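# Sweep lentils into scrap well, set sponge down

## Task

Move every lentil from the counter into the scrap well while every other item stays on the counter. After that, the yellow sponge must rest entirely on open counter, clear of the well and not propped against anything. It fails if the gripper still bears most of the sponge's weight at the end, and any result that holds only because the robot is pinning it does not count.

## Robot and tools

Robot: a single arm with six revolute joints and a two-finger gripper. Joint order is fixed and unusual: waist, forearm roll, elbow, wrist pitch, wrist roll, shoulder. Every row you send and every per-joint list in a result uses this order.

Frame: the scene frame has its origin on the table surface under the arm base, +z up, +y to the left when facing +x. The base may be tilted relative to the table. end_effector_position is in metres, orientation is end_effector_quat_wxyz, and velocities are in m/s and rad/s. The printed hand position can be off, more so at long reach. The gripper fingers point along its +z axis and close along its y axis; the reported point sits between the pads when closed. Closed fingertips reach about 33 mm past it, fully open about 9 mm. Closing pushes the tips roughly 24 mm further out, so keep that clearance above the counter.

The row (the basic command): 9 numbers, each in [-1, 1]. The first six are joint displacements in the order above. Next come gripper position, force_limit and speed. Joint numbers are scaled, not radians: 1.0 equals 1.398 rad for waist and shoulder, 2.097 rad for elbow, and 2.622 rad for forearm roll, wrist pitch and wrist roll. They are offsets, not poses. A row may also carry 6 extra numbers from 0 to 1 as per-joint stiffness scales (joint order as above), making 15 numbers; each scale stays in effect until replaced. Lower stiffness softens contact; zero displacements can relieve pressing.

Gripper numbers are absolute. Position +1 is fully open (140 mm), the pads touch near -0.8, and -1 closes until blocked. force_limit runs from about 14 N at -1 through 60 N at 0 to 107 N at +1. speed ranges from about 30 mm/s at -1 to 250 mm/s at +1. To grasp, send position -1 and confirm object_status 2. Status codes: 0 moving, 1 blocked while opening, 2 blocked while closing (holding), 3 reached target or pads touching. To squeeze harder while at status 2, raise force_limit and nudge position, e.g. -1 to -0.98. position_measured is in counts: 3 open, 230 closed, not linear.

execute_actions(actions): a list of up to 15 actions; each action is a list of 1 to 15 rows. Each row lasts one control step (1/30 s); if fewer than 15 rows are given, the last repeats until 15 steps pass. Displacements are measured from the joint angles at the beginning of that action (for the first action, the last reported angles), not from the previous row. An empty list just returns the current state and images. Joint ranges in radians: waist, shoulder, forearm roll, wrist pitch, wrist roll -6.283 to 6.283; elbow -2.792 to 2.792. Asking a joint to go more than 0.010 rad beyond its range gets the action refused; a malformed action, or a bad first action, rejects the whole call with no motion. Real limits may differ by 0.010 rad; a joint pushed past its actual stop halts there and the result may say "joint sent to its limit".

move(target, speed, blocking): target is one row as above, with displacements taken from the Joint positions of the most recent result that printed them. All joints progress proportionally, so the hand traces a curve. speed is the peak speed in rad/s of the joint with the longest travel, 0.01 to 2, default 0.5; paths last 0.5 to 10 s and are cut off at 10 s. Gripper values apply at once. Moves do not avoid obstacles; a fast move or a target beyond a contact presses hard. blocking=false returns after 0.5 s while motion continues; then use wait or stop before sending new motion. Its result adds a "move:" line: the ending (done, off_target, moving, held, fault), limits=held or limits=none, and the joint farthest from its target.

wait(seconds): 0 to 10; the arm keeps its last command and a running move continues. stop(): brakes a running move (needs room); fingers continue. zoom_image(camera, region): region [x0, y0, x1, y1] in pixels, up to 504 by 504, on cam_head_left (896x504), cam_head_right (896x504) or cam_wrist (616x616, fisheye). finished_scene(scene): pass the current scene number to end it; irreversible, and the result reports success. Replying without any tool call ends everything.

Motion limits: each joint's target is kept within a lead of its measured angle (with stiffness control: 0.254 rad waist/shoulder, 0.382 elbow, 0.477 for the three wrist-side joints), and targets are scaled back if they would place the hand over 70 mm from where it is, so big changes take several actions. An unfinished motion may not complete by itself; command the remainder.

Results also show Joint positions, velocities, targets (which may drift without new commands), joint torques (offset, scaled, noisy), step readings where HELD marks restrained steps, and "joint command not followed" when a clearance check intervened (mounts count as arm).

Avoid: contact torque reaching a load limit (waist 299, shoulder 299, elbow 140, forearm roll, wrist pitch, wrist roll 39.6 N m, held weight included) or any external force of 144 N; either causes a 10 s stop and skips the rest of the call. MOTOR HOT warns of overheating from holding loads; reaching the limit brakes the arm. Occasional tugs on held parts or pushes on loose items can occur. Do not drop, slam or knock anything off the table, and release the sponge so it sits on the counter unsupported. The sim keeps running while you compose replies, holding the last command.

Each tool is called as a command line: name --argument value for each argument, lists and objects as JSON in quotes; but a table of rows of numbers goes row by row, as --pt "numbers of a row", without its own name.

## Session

execute_actions --actions '[]'

Scene clock: 0.00 s.
end_effector_position=(+0.1205, +0.1826, +0.1048) position_measured=3 object_status=3 end_effector_quat_wxyz=(+0.024, -0.622, +0.778, -0.084) end_effector_velocity=(+0.000, +0.001, +0.000) end_effector_angular_velocity=(+0.000, -0.000, +0.001)
Joint names: [waist, forearm roll, elbow, wrist pitch, wrist roll, shoulder]
Joint positions: [ 1.035 -0.192  2.567  0.987  4.539 -0.381]
Joint velocities: [ 0.001  0.    -0.001  0.     0.     0.001]
Joint torques (N m, as the joint torque sensors report them, + toward a larger angle): no reading
Joint targets: [1.035 -0.192 2.567 0.987 4.539 -0.381]
Joint stiffness scale: [1. 1. 1. 1. 1. 1.]

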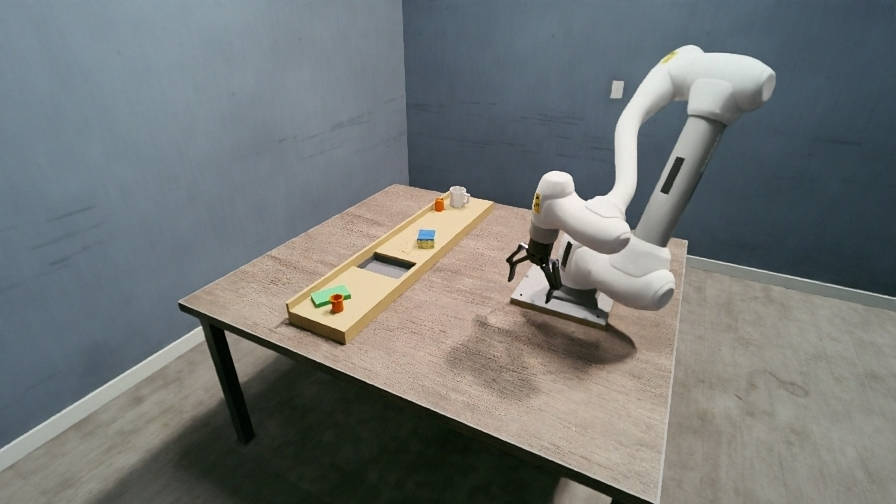

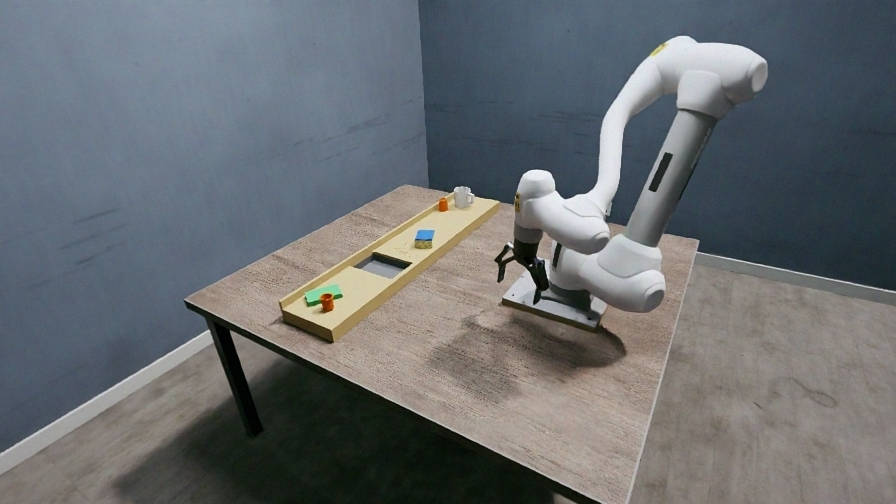

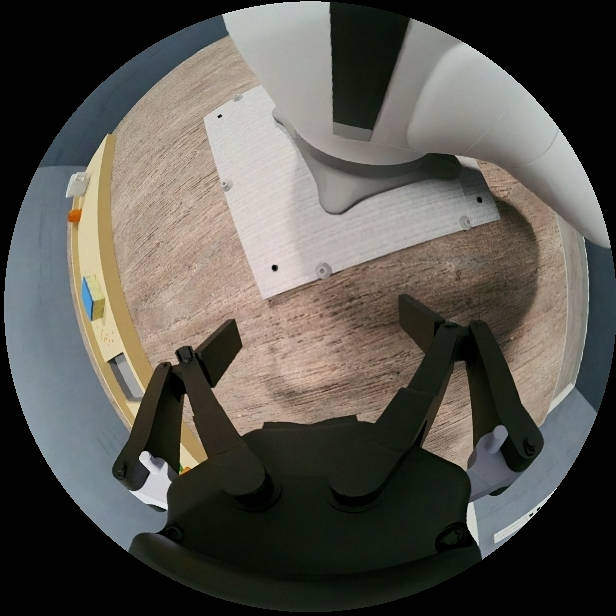

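move --target '[-0.82,0.075,-0.384,0.076,0.035,0.41,1,-1,0]' --speed 1.0

zoom_image --camera "cam_wrist" --region '[140, 180, 500, 420]'

zoom_image --camera "cam_head_left" --region '[340, 180, 500, 290]'

Scene clock: 4.83 s.
end_effector_position=(+0.6342, -0.0133, +0.2552) position_measured=3 object_status=3 end_effector_quat_wxyz=(+0.009, -0.004, +1.000, -0.003) end_effector_velocity=(+0.000, +0.000, -0.001) end_effector_angular_velocity=(+0.000, +0.002, -0.000)
Joint names: [waist, forearm roll, elbow, wrist pitch, wrist roll, shoulder]
Joint positions: [-0.108 -0.001  1.765  1.183  4.629  0.189]
Joint velocities: [ 0.    -0.     0.    -0.     0.     0.002]
Joint torques (N m, as the joint torque sensors report them, + toward a larger angle): [ -2.72   4.03 -41.26   0.41  -0.51 -59.57]
Joint targets: [-0.111 0.005 1.762 1.187 4.631 0.192]
Joint stiffness scale: [1. 1. 1. 1. 1. 1.]
move: done; limits=none; farthest joint: the forearm roll, 0.005 radians from its target (0.196 radians at the start)

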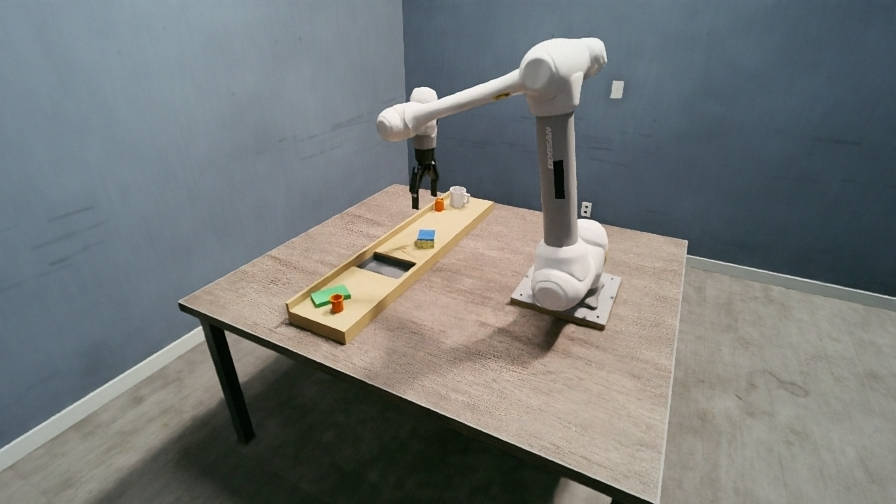

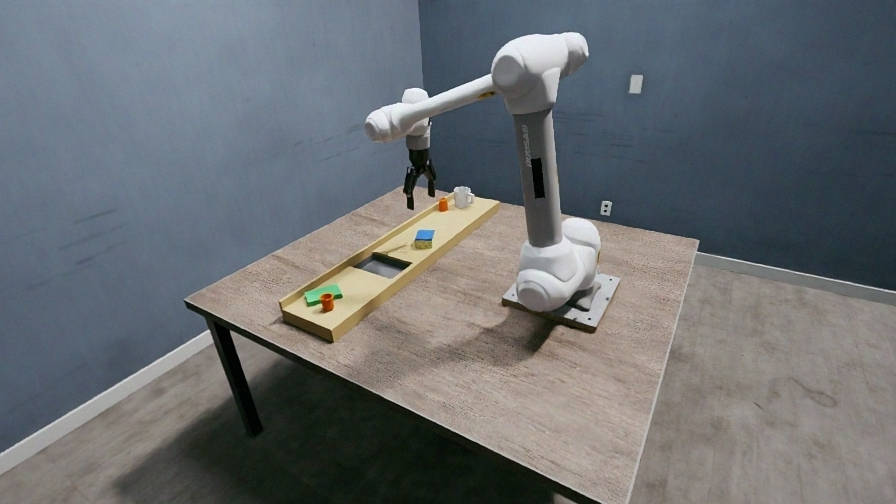

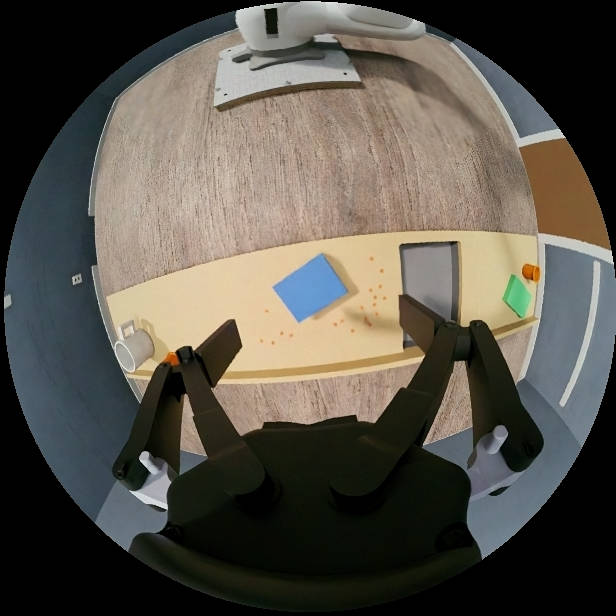

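Region (140, 180, 500, 420) of cam_wrist's 616x616 image, scaled by 1.400, with more detail than that image has.

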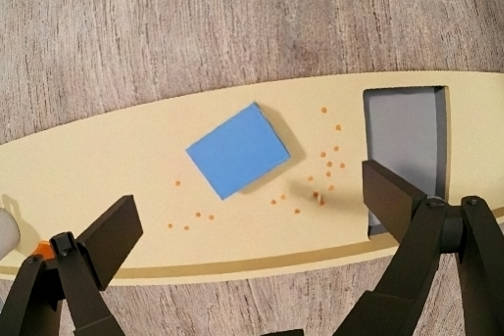

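Region (340, 180, 500, 290) of cam_head_left's 896x504 image, scaled by 3.150, with more detail than that image has; it fills the top 346 rows of this view, and the rest is white.

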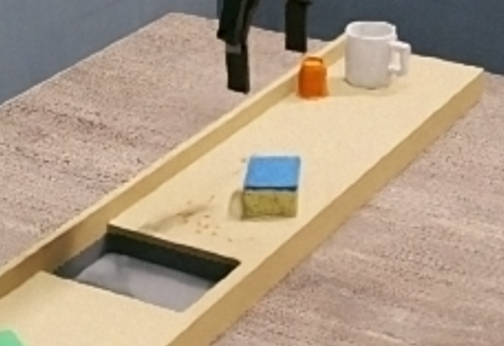

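move --target '[-0.003,0,0.059,-0.083,0.402,0.067,0.5,-1,0]' --speed 1.2

Scene clock: 10.13 s.
end_effector_position=(+0.6362, -0.0140, +0.1387) position_measured=66 object_status=3 end_effector_quat_wxyz=(+0.011, +0.498, +0.867, +0.003) end_effector_velocity=(+0.000, +0.000, -0.000) end_effector_angular_velocity=(-0.000, +0.000, -0.001)
Joint names: [waist, forearm roll, elbow, wrist pitch, wrist roll, shoulder]
Joint positions: [-0.108 -0.001  1.885  0.969  5.68   0.279]
Joint velocities: [ 0.001 -0.    -0.     0.     0.002  0.   ]
Joint torques (N m, as the joint torque sensors report them, + toward a larger angle): [ -2.96   3.8  -37.71   0.32  -0.51 -64.94]
Joint targets: [-0.112 -0.001 1.889 0.965 5.682 0.282]
Joint stiffness scale: [1. 1. 1. 1. 1. 1.]
move: done; limits=none; farthest joint: the waist, 0.004 radians from its target (0.004 radians at the start)

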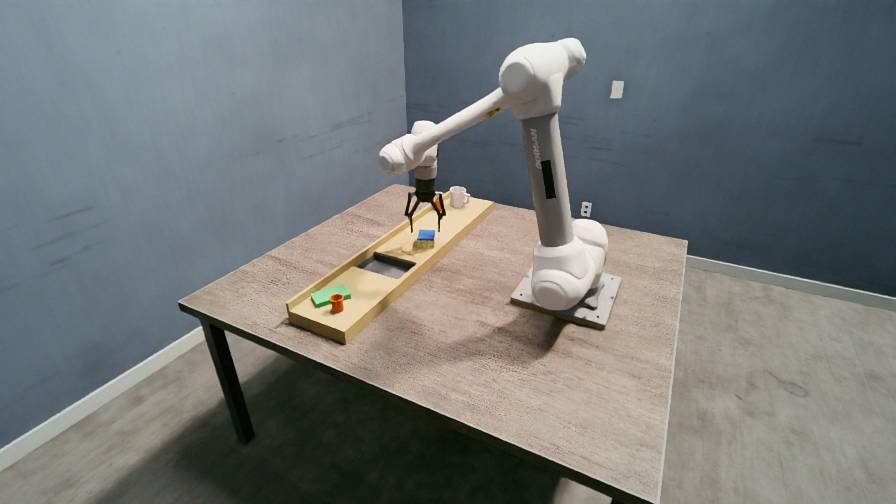

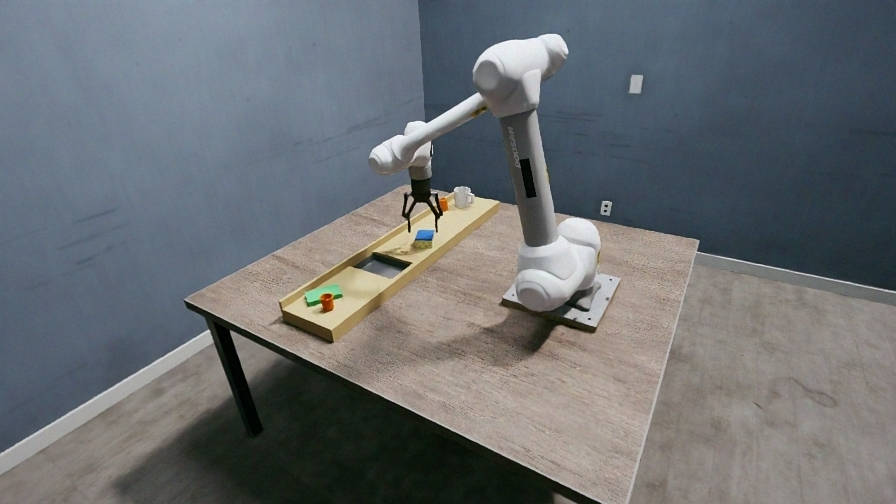

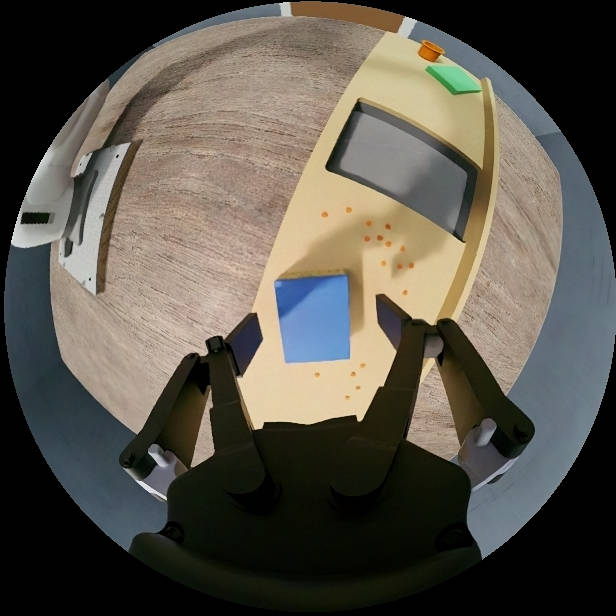

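execute_actions --actions '[[[0,0,0.0205,-0.036,0,0.038,0.5,-1,0]],[[0,0,0,0,0,0,-0.52,-1,-0.6]],[[0,0,0,0,0,0,-0.52,-1,-0.6]],[[0,0,0,0,0,0,-0.52,-1,-0.6]]]'

Scene clock: 15.13 s.
end_effector_position=(+0.6369, -0.0140, +0.0894) position_measured=195 object_status=3 end_effector_quat_wxyz=(+0.011, +0.499, +0.867, +0.004) end_effector_velocity=(+0.001, -0.001, -0.001) end_effector_angular_velocity=(-0.001, +0.000, +0.001)
Joint names: [waist, forearm roll, elbow, wrist pitch, wrist roll, shoulder]
Joint positions: [-0.108 -0.     1.925  0.879  5.68   0.329]
Joint velocities: [-0.    -0.002 -0.001 -0.     0.     0.001]
Joint torques (N m, as the joint torque sensors report them, + toward a larger angle): [ -3.62   3.28 -34.24   0.23  -0.29 -63.56]
Joint targets: [-0.108 -0.000 1.925 0.879 5.680 0.329]
Joint stiffness scale: [1. 1. 1. 1. 1. 1.]
Step readings (joint positions; steps 1 to 15: 1st action; 16 to 30: 2nd action; 31 to 45: 3rd action; 46 to 60: 4th action):
0: [-0.108 -0.001 1.885 0.969 5.680 0.279]
1: [-0.108 -0.000 1.890 0.950 5.680 0.285]
2: [-0.108 -0.000 1.901 0.924 5.680 0.299]
4: [-0.108 -0.000 1.916 0.897 5.680 0.318]
8: [-0.108 -0.000 1.925 0.882 5.680 0.328]
15: [-0.108 -0.000 1.925 0.879 5.680 0.329]
16: [-0.108 -0.000 1.925 0.879 5.680 0.329]
17: [-0.108 -0.000 1.925 0.879 5.680 0.329]
19: [-0.108 -0.000 1.925 0.879 5.680 0.329]
23: [-0.108 -0.000 1.925 0.879 5.680 0.329]
30: [-0.108 -0.000 1.925 0.879 5.680 0.329]
31: [-0.108 -0.000 1.925 0.879 5.680 0.329]
32: [-0.108 -0.000 1.925 0.879 5.680 0.329]
34: [-0.108 -0.000 1.925 0.879 5.680 0.329]
38: [-0.108 -0.000 1.925 0.879 5.680 0.329]
45: [-0.108 -0.000 1.925 0.879 5.680 0.329]
46: [-0.108 -0.000 1.925 0.879 5.680 0.329]
47: [-0.108 -0.000 1.925 0.879 5.680 0.329]
49: [-0.108 -0.000 1.925 0.879 5.680 0.329]
53: [-0.108 -0.000 1.925 0.879 5.680 0.329]
60: Joint positions above

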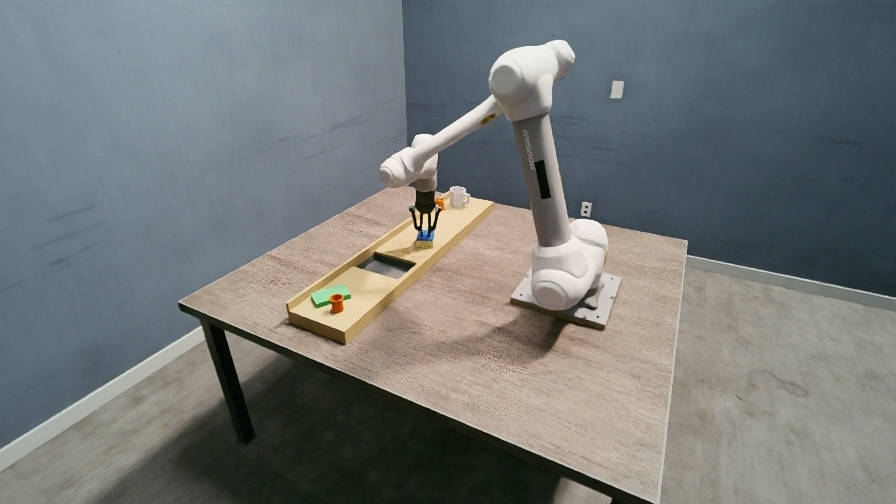

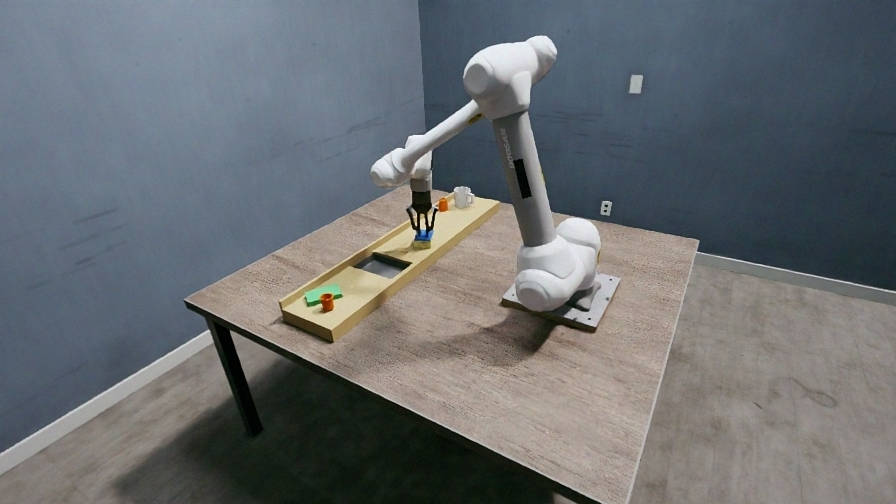

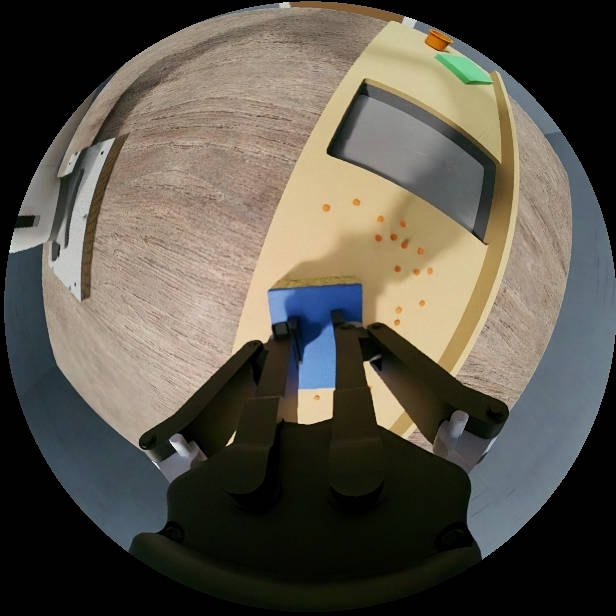

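execute_actions --actions '[[[0,0,0,0.02,0,-0.04,-0.52,-1,-0.6]]]'

move --target '[-0.162,0,-0.083,0.018,-0.484,0.098,-0.52,-1,-0.6]' --speed 1.0

Scene clock: 20.87 s.
end_effector_position=(+0.6239, -0.0130, +0.1217) position_measured=195 object_status=3 end_effector_quat_wxyz=(+0.012, +0.499, +0.867, +0.004) end_effector_velocity=(+0.000, -0.000, +0.000) end_effector_angular_velocity=(-0.000, +0.000, +0.000)
Joint names: [waist, forearm roll, elbow, wrist pitch, wrist roll, shoulder]
Joint positions: [-0.109 -0.     1.926  0.927  5.68   0.276]
Joint velocities: [-0.    -0.    -0.001  0.001  0.    -0.   ]
Joint torques (N m, as the joint torque sensors report them, + toward a larger angle): [ -3.23   3.38 -35.91   0.33  -0.39 -64.12]
Joint targets: [-0.108 -0.000 1.925 0.931 5.680 0.273]
Joint stiffness scale: [1. 1. 1. 1. 1. 1.]
Step readings (joint positions):
0: [-0.108 -0.000 1.925 0.879 5.680 0.329]
1: [-0.108 -0.000 1.926 0.888 5.680 0.321]
2: [-0.109 -0.000 1.926 0.902 5.680 0.306]
4: [-0.109 -0.000 1.926 0.917 5.680 0.287]
8: [-0.109 -0.000 1.926 0.926 5.680 0.277]
15: Joint positions above

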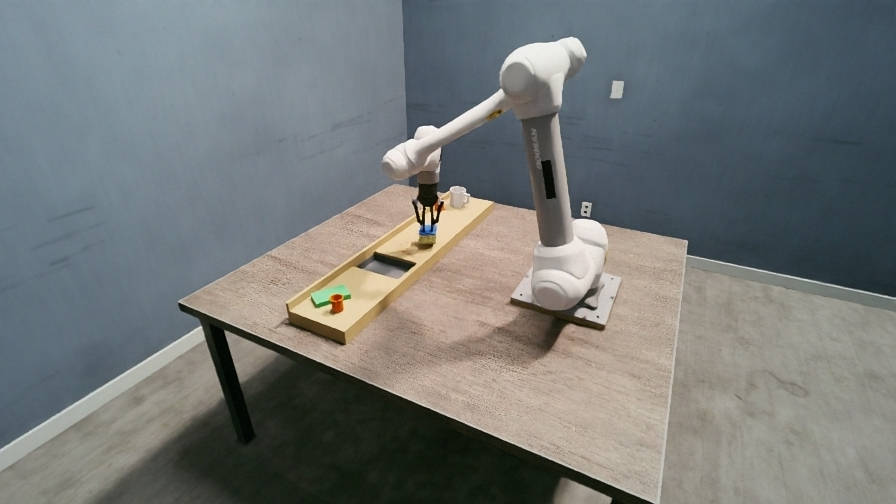

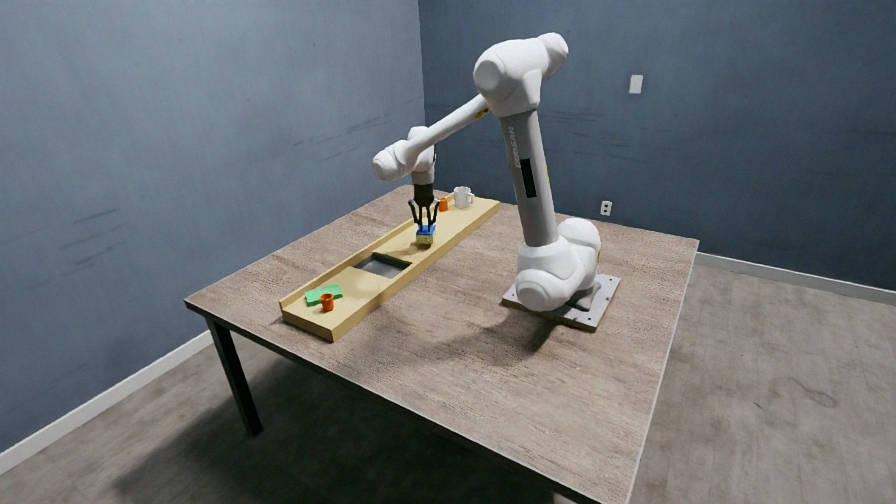

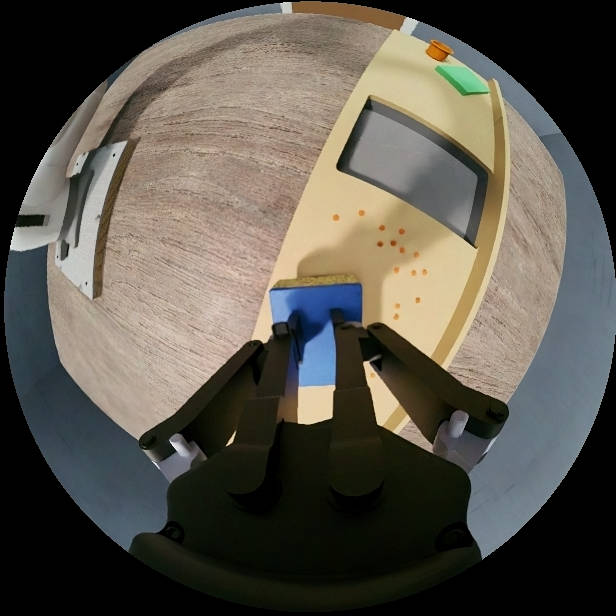

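Scene clock: 22.77 s.
end_effector_position=(+0.6894, -0.1767, +0.1122) position_measured=195 object_status=3 end_effector_quat_wxyz=(+0.010, +0.000, +1.000, -0.003) end_effector_velocity=(+0.001, -0.000, -0.001) end_effector_angular_velocity=(+0.000, +0.001, +0.001)
Joint names: [waist, forearm roll, elbow, wrist pitch, wrist roll, shoulder]
Joint positions: [-0.331 -0.     1.756  0.97   4.414  0.409]
Joint velocities: [-0.    -0.    -0.001  0.    -0.001  0.003]
Joint torques (N m, as the joint torque sensors report them, + toward a larger angle): [ -1.28   3.56 -36.4    0.38  -0.25 -77.06]
Joint targets: [-0.335 -0.000 1.752 0.974 4.411 0.413]
Joint stiffness scale: [1. 1. 1. 1. 1. 1.]
move: done; limits=none; farthest joint: the waist, 0.004 radians from its target (0.227 radians at the start)

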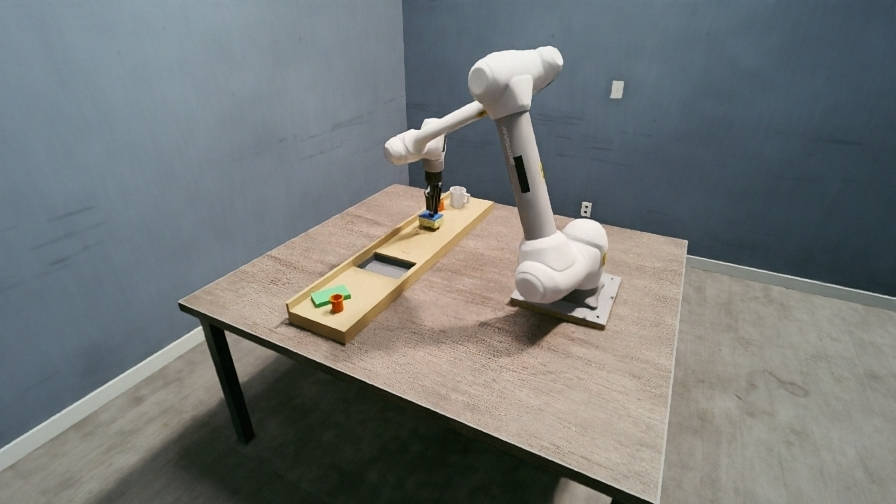

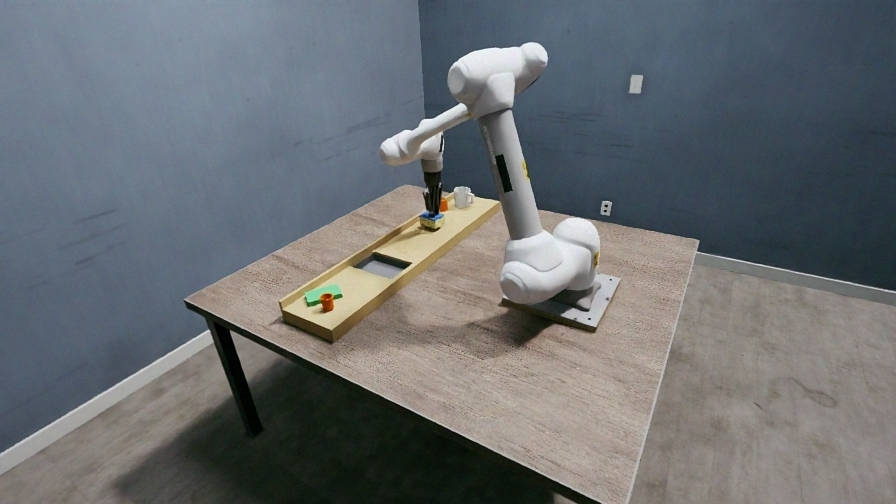

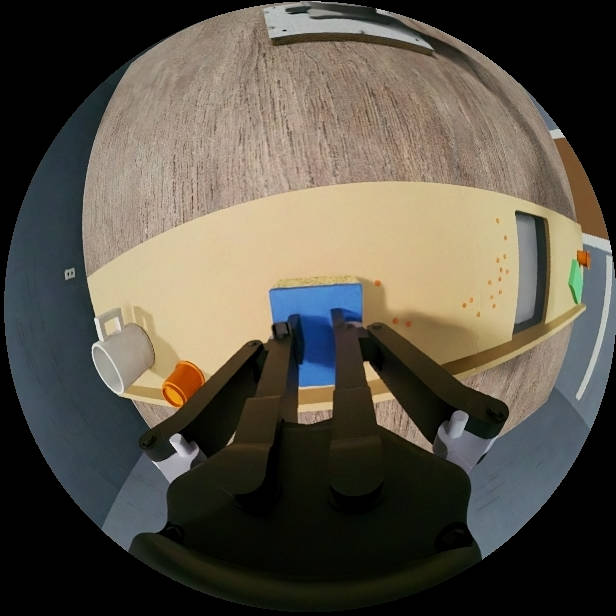

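execute_actions --actions '[[[-0.026,0,-0.004,0,-0.013,0.003,-0.52,-1,-0.6]],[[0,0,0,-0.014,0,0.028,-0.52,-1,-0.6]]]'

move --target '[0.40,0,0.004,0,0.213,0.001,-0.52,-1,-0.6]' --speed 0.18

Scene clock: 26.57 s.
end_effector_position=(+0.6940, -0.2028, +0.0891) position_measured=195 object_status=3 end_effector_quat_wxyz=(+0.010, +0.001, +1.000, -0.003) end_effector_velocity=(-0.000, -0.000, -0.001) end_effector_angular_velocity=(-0.001, +0.001, +0.001)
Joint names: [waist, forearm roll, elbow, wrist pitch, wrist roll, shoulder]
Joint positions: [-0.364 -0.     1.75   0.938  4.382  0.446]
Joint velocities: [ 0.    -0.001 -0.    -0.001 -0.     0.001]
Joint torques (N m, as the joint torque sensors report them, + toward a larger angle): [ -2.2    3.68 -35.23   0.09  -0.4  -78.33]
Joint targets: [-0.364 -0.000 1.751 0.934 4.382 0.449]
Joint stiffness scale: [1. 1. 1. 1. 1. 1.]
Step readings (joint positions; steps 1 to 15: 1st action; 16 to 30: 2nd action):
0: [-0.331 -0.000 1.756 0.970 4.414 0.409]
1: [-0.336 -0.000 1.755 0.970 4.407 0.409]
2: [-0.345 -0.000 1.754 0.970 4.398 0.410]
4: [-0.357 -0.000 1.752 0.970 4.388 0.410]
8: [-0.363 -0.000 1.751 0.970 4.383 0.410]
15: [-0.364 -0.000 1.751 0.970 4.382 0.410]
16: [-0.364 -0.000 1.751 0.964 4.382 0.415]
17: [-0.364 -0.000 1.750 0.954 4.382 0.425]
19: [-0.364 -0.000 1.750 0.944 4.382 0.438]
23: [-0.364 -0.000 1.750 0.939 4.382 0.445]
30: Joint positions above

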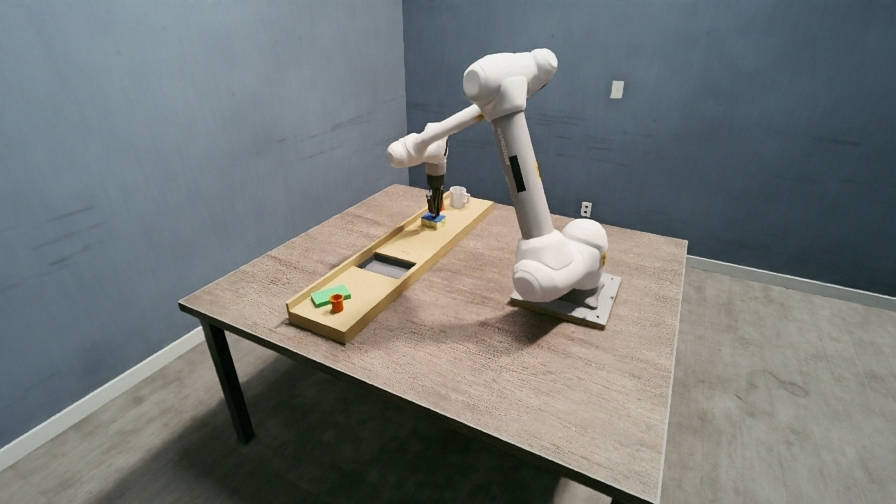

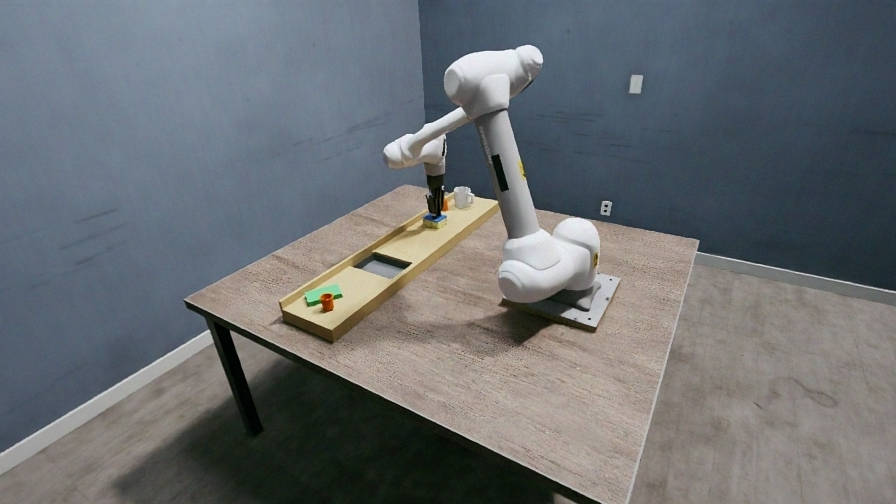

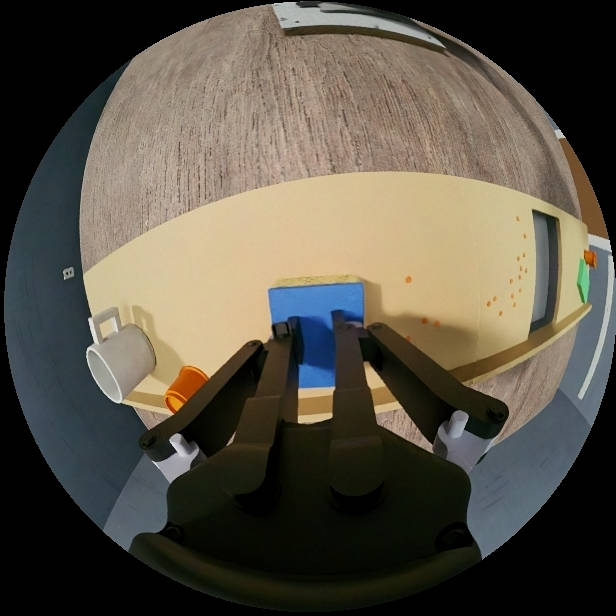

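Scene clock: 30.07 s.
end_effector_position=(+0.6937, +0.1935, +0.0854) position_measured=195 object_status=3 end_effector_quat_wxyz=(+0.008, +0.001, +1.000, -0.002) end_effector_velocity=(+0.000, +0.000, -0.001) end_effector_angular_velocity=(+0.000, -0.000, -0.001)
Joint names: [waist, forearm roll, elbow, wrist pitch, wrist roll, shoulder]
Joint positions: [ 0.192 -0.     1.755  0.938  4.938  0.446]
Joint velocities: [ 0.    -0.    -0.    -0.001  0.002  0.001]
Joint torques (N m, as the joint torque sensors report them, + toward a larger angle): [ -4.92   3.7  -36.23   0.43  -0.39 -80.33]
Joint targets: [0.195 -0.000 1.759 0.938 4.940 0.447]
Joint stiffness scale: [1. 1. 1. 1. 1. 1.]
move: done; limits=none; farthest joint: the waist, 0.004 radians from its target (0.559 radians at the start)

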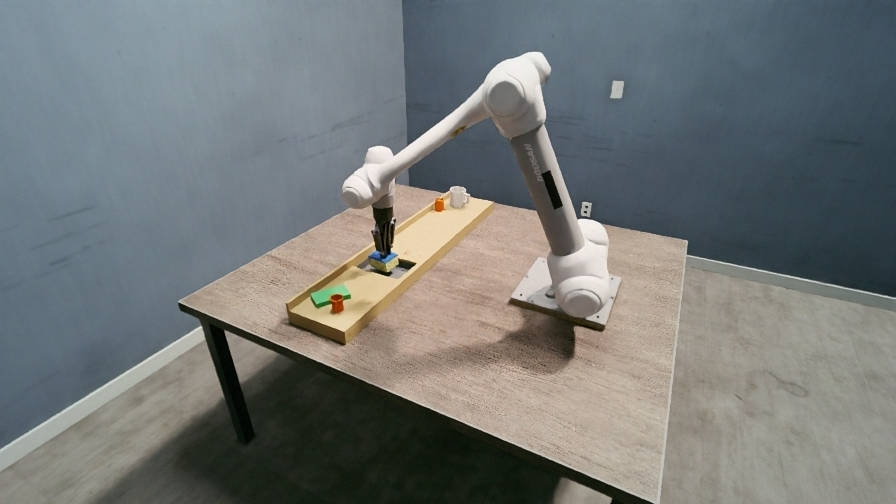

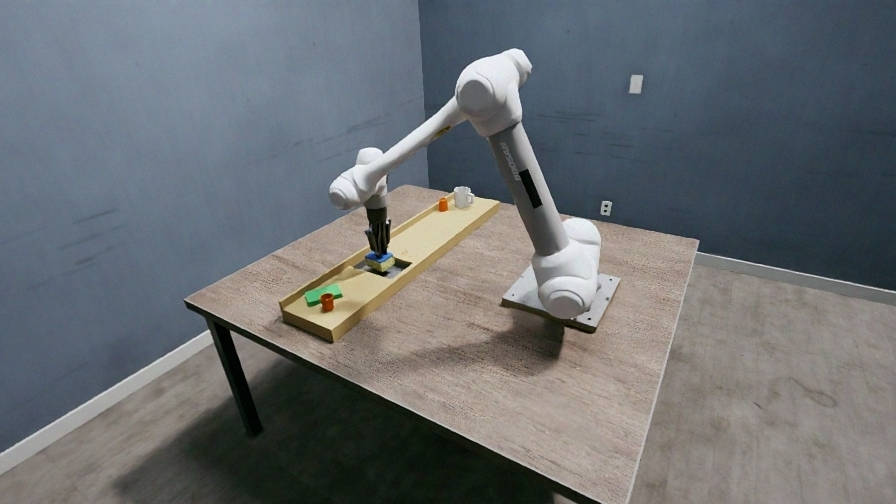

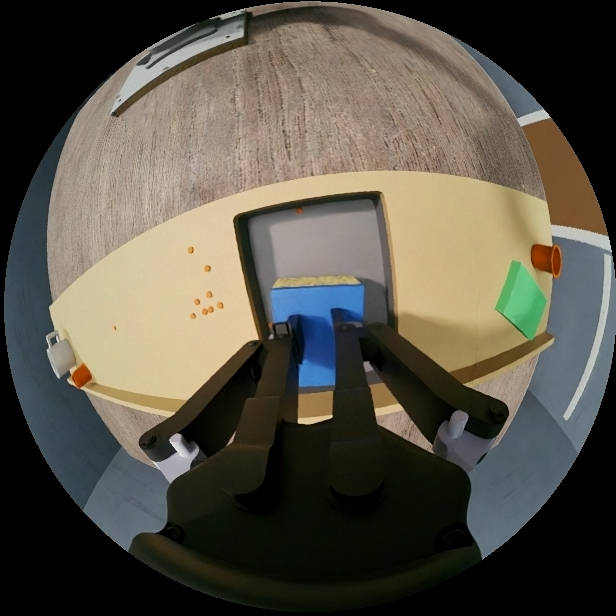

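execute_actions --actions '[[[0,0,0,0.02,0,-0.04,-0.52,-1,-0.6]]]'

move --target '[-0.405,0,0.0775,-0.03,-0.216,-0.064,-0.52,-1,-0.6]' --speed 0.6

execute_actions --actions '[[[0,0,0,-0.014,0,0.026,-0.52,-1,-0.6]]]'

Scene clock: 33.70 s.
end_effector_position=(+0.6812, +0.1907, +0.1223) position_measured=195 object_status=3 end_effector_quat_wxyz=(+0.010, +0.001, +1.000, -0.001) end_effector_velocity=(-0.000, +0.000, -0.001) end_effector_angular_velocity=(+0.000, +0.002, -0.001)
Joint names: [waist, forearm roll, elbow, wrist pitch, wrist roll, shoulder]
Joint positions: [ 0.191 -0.     1.756  0.986  4.938  0.393]
Joint velocities: [-0.     0.001 -0.     0.001  0.     0.001]
Joint torques (N m, as the joint torque sensors report them, + toward a larger angle): [ -1.75   3.58 -37.44   0.51  -0.42 -74.28]
Joint targets: [0.192 -0.000 1.755 0.991 4.938 0.390]
Joint stiffness scale: [1. 1. 1. 1. 1. 1.]
Step readings (joint positions):
0: [0.192 -0.000 1.755 0.938 4.938 0.446]
1: [0.192 -0.000 1.756 0.948 4.938 0.438]
2: [0.191 -0.000 1.756 0.962 4.938 0.424]
4: [0.191 -0.000 1.756 0.976 4.938 0.404]
8: [0.191 -0.000 1.756 0.985 4.938 0.393]
15: Joint positions above

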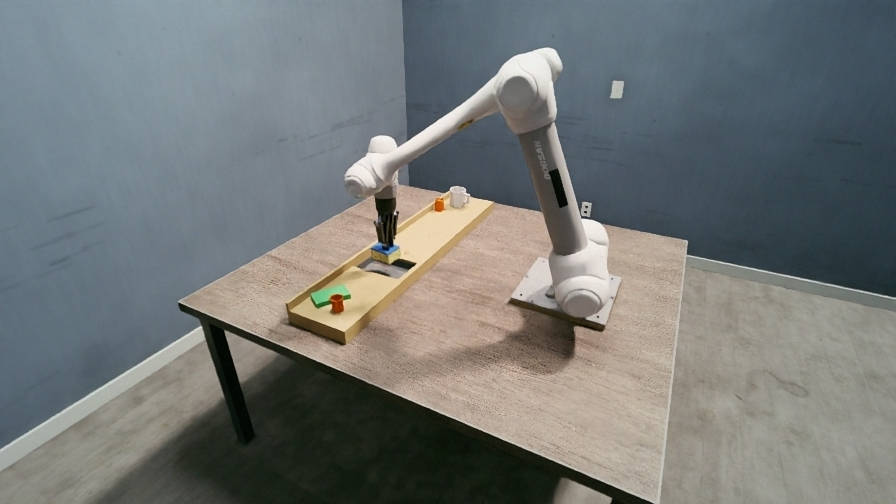

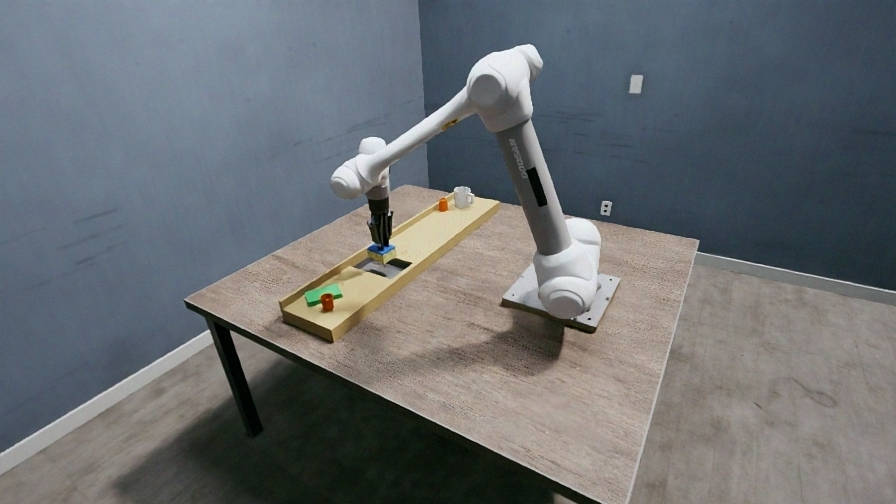

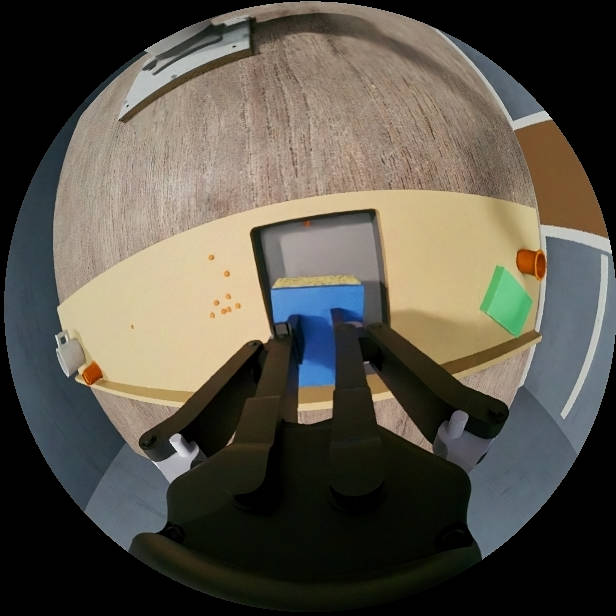

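Scene clock: 35.17 s.
end_effector_position=(+0.6090, -0.1785, +0.1078) position_measured=195 object_status=3 end_effector_quat_wxyz=(+0.010, +0.000, +1.000, -0.003) end_effector_velocity=(-0.001, -0.000, -0.001) end_effector_angular_velocity=(-0.000, +0.001, +0.001)
Joint names: [waist, forearm roll, elbow, wrist pitch, wrist roll, shoulder]
Joint positions: [-0.371 -0.     1.915  0.912  4.374  0.307]
Joint velocities: [-0.    -0.001  0.001 -0.    -0.001  0.001]
Joint torques (N m, as the joint torque sensors report them, + toward a larger angle): [ -1.57   3.53 -36.21   0.38  -0.64 -65.08]
Joint targets: [-0.375 -0.000 1.918 0.908 4.372 0.303]
Joint stiffness scale: [1. 1. 1. 1. 1. 1.]
move: done; limits=none; farthest joint: the waist, 0.004 radians from its target (0.567 radians at the start)

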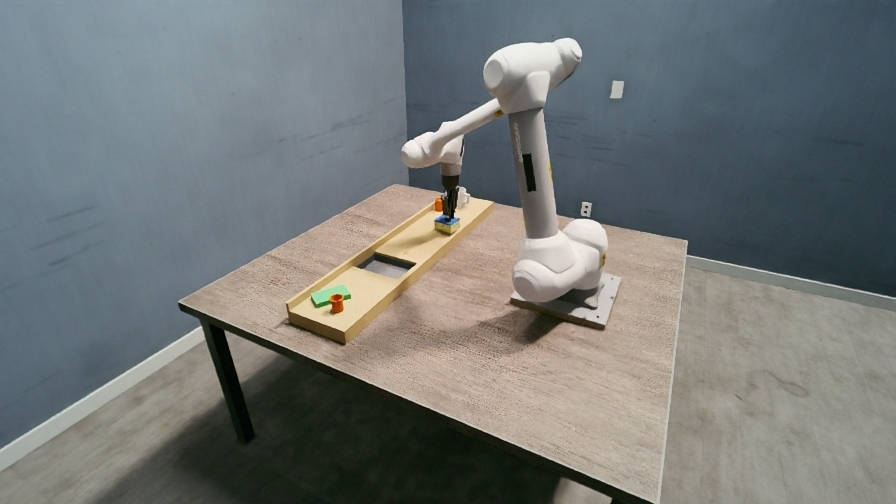

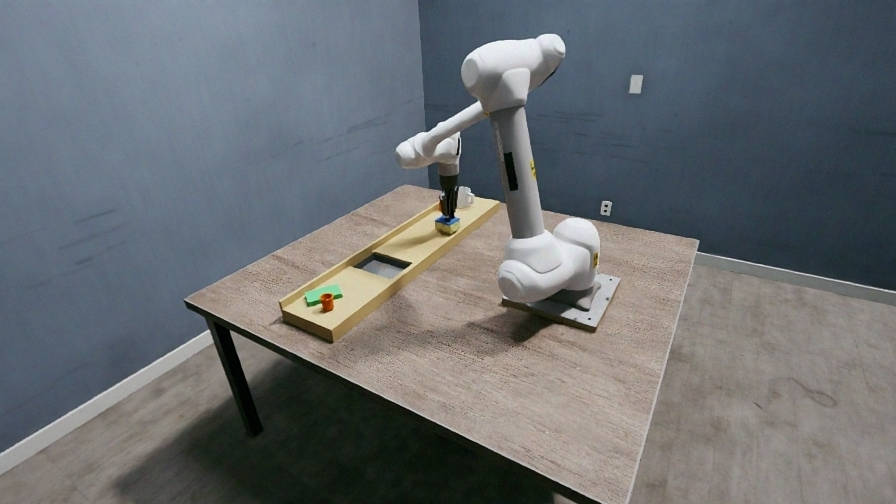

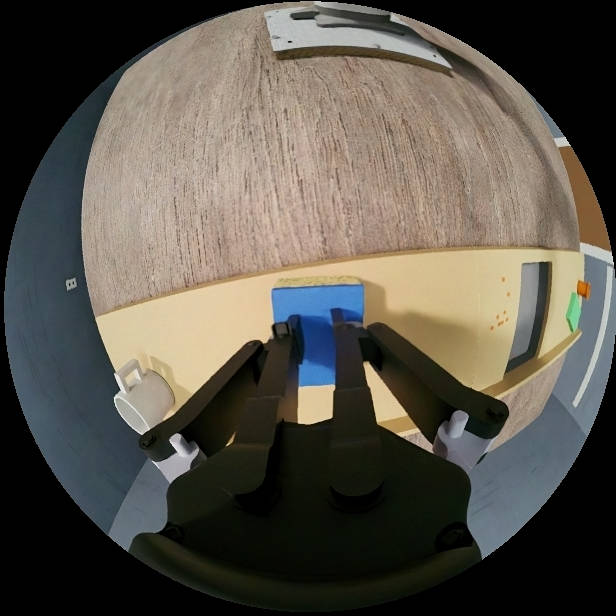

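Scene clock: 35.67 s.
end_effector_position=(+0.6171, -0.1813, +0.0875) position_measured=195 object_status=3 end_effector_quat_wxyz=(+0.011, +0.000, +1.000, -0.003) end_effector_velocity=(+0.000, -0.000, -0.001) end_effector_angular_velocity=(-0.000, +0.001, +0.001)
Joint names: [waist, forearm roll, elbow, wrist pitch, wrist roll, shoulder]
Joint positions: [-0.371 -0.     1.914  0.88   4.374  0.34 ]
Joint velocities: [-0.    -0.    -0.001 -0.001 -0.     0.002]
Joint torques (N m, as the joint torque sensors report them, + toward a larger angle): [ -1.8    3.55 -35.02  -0.46  -0.31 -63.6 ]
Joint targets: [-0.371 -0.000 1.915 0.875 4.374 0.343]
Joint stiffness scale: [1. 1. 1. 1. 1. 1.]
Step readings (joint positions):
0: [-0.371 -0.000 1.915 0.912 4.374 0.307]
1: [-0.371 -0.000 1.914 0.905 4.374 0.312]
2: [-0.371 -0.000 1.914 0.896 4.374 0.321]
4: [-0.371 -0.000 1.914 0.886 4.374 0.334]
8: [-0.371 -0.000 1.914 0.881 4.374 0.339]
15: Joint positions above

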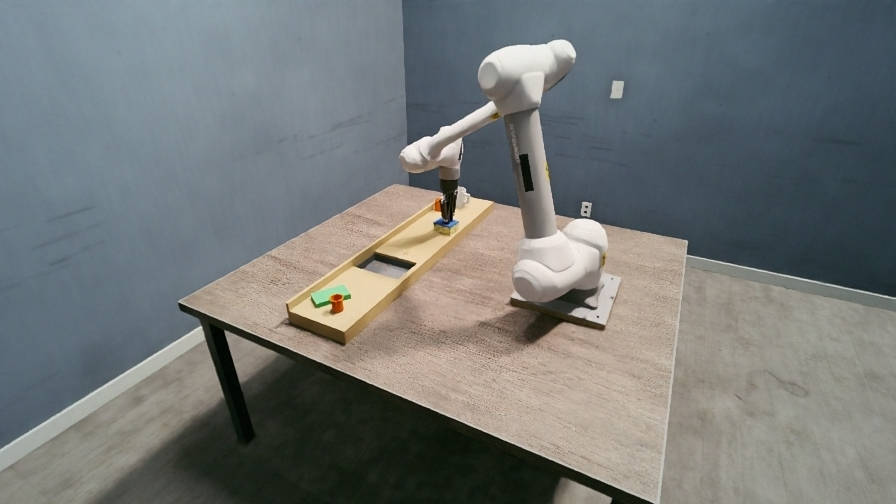

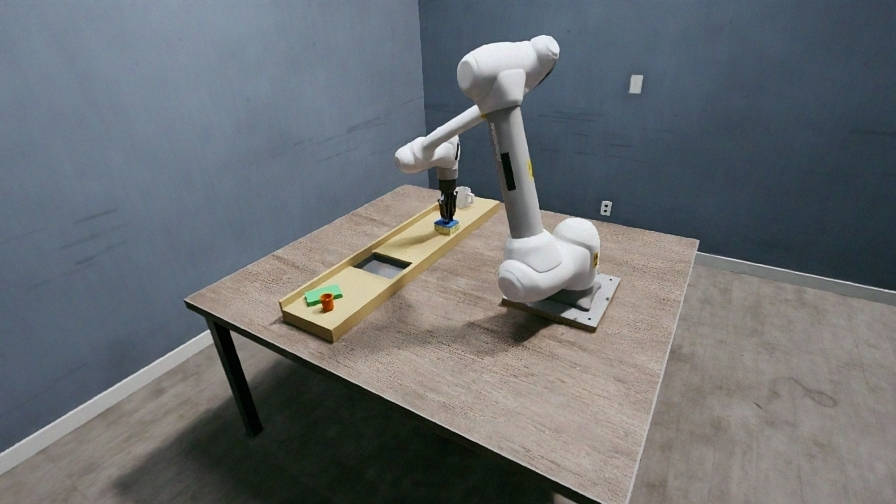

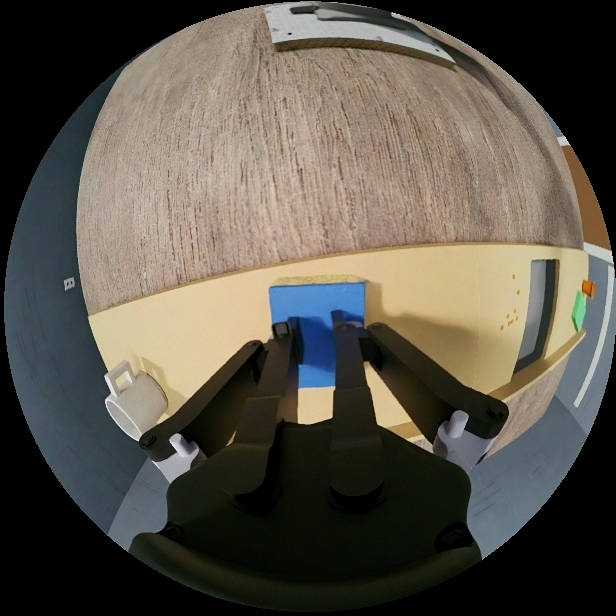

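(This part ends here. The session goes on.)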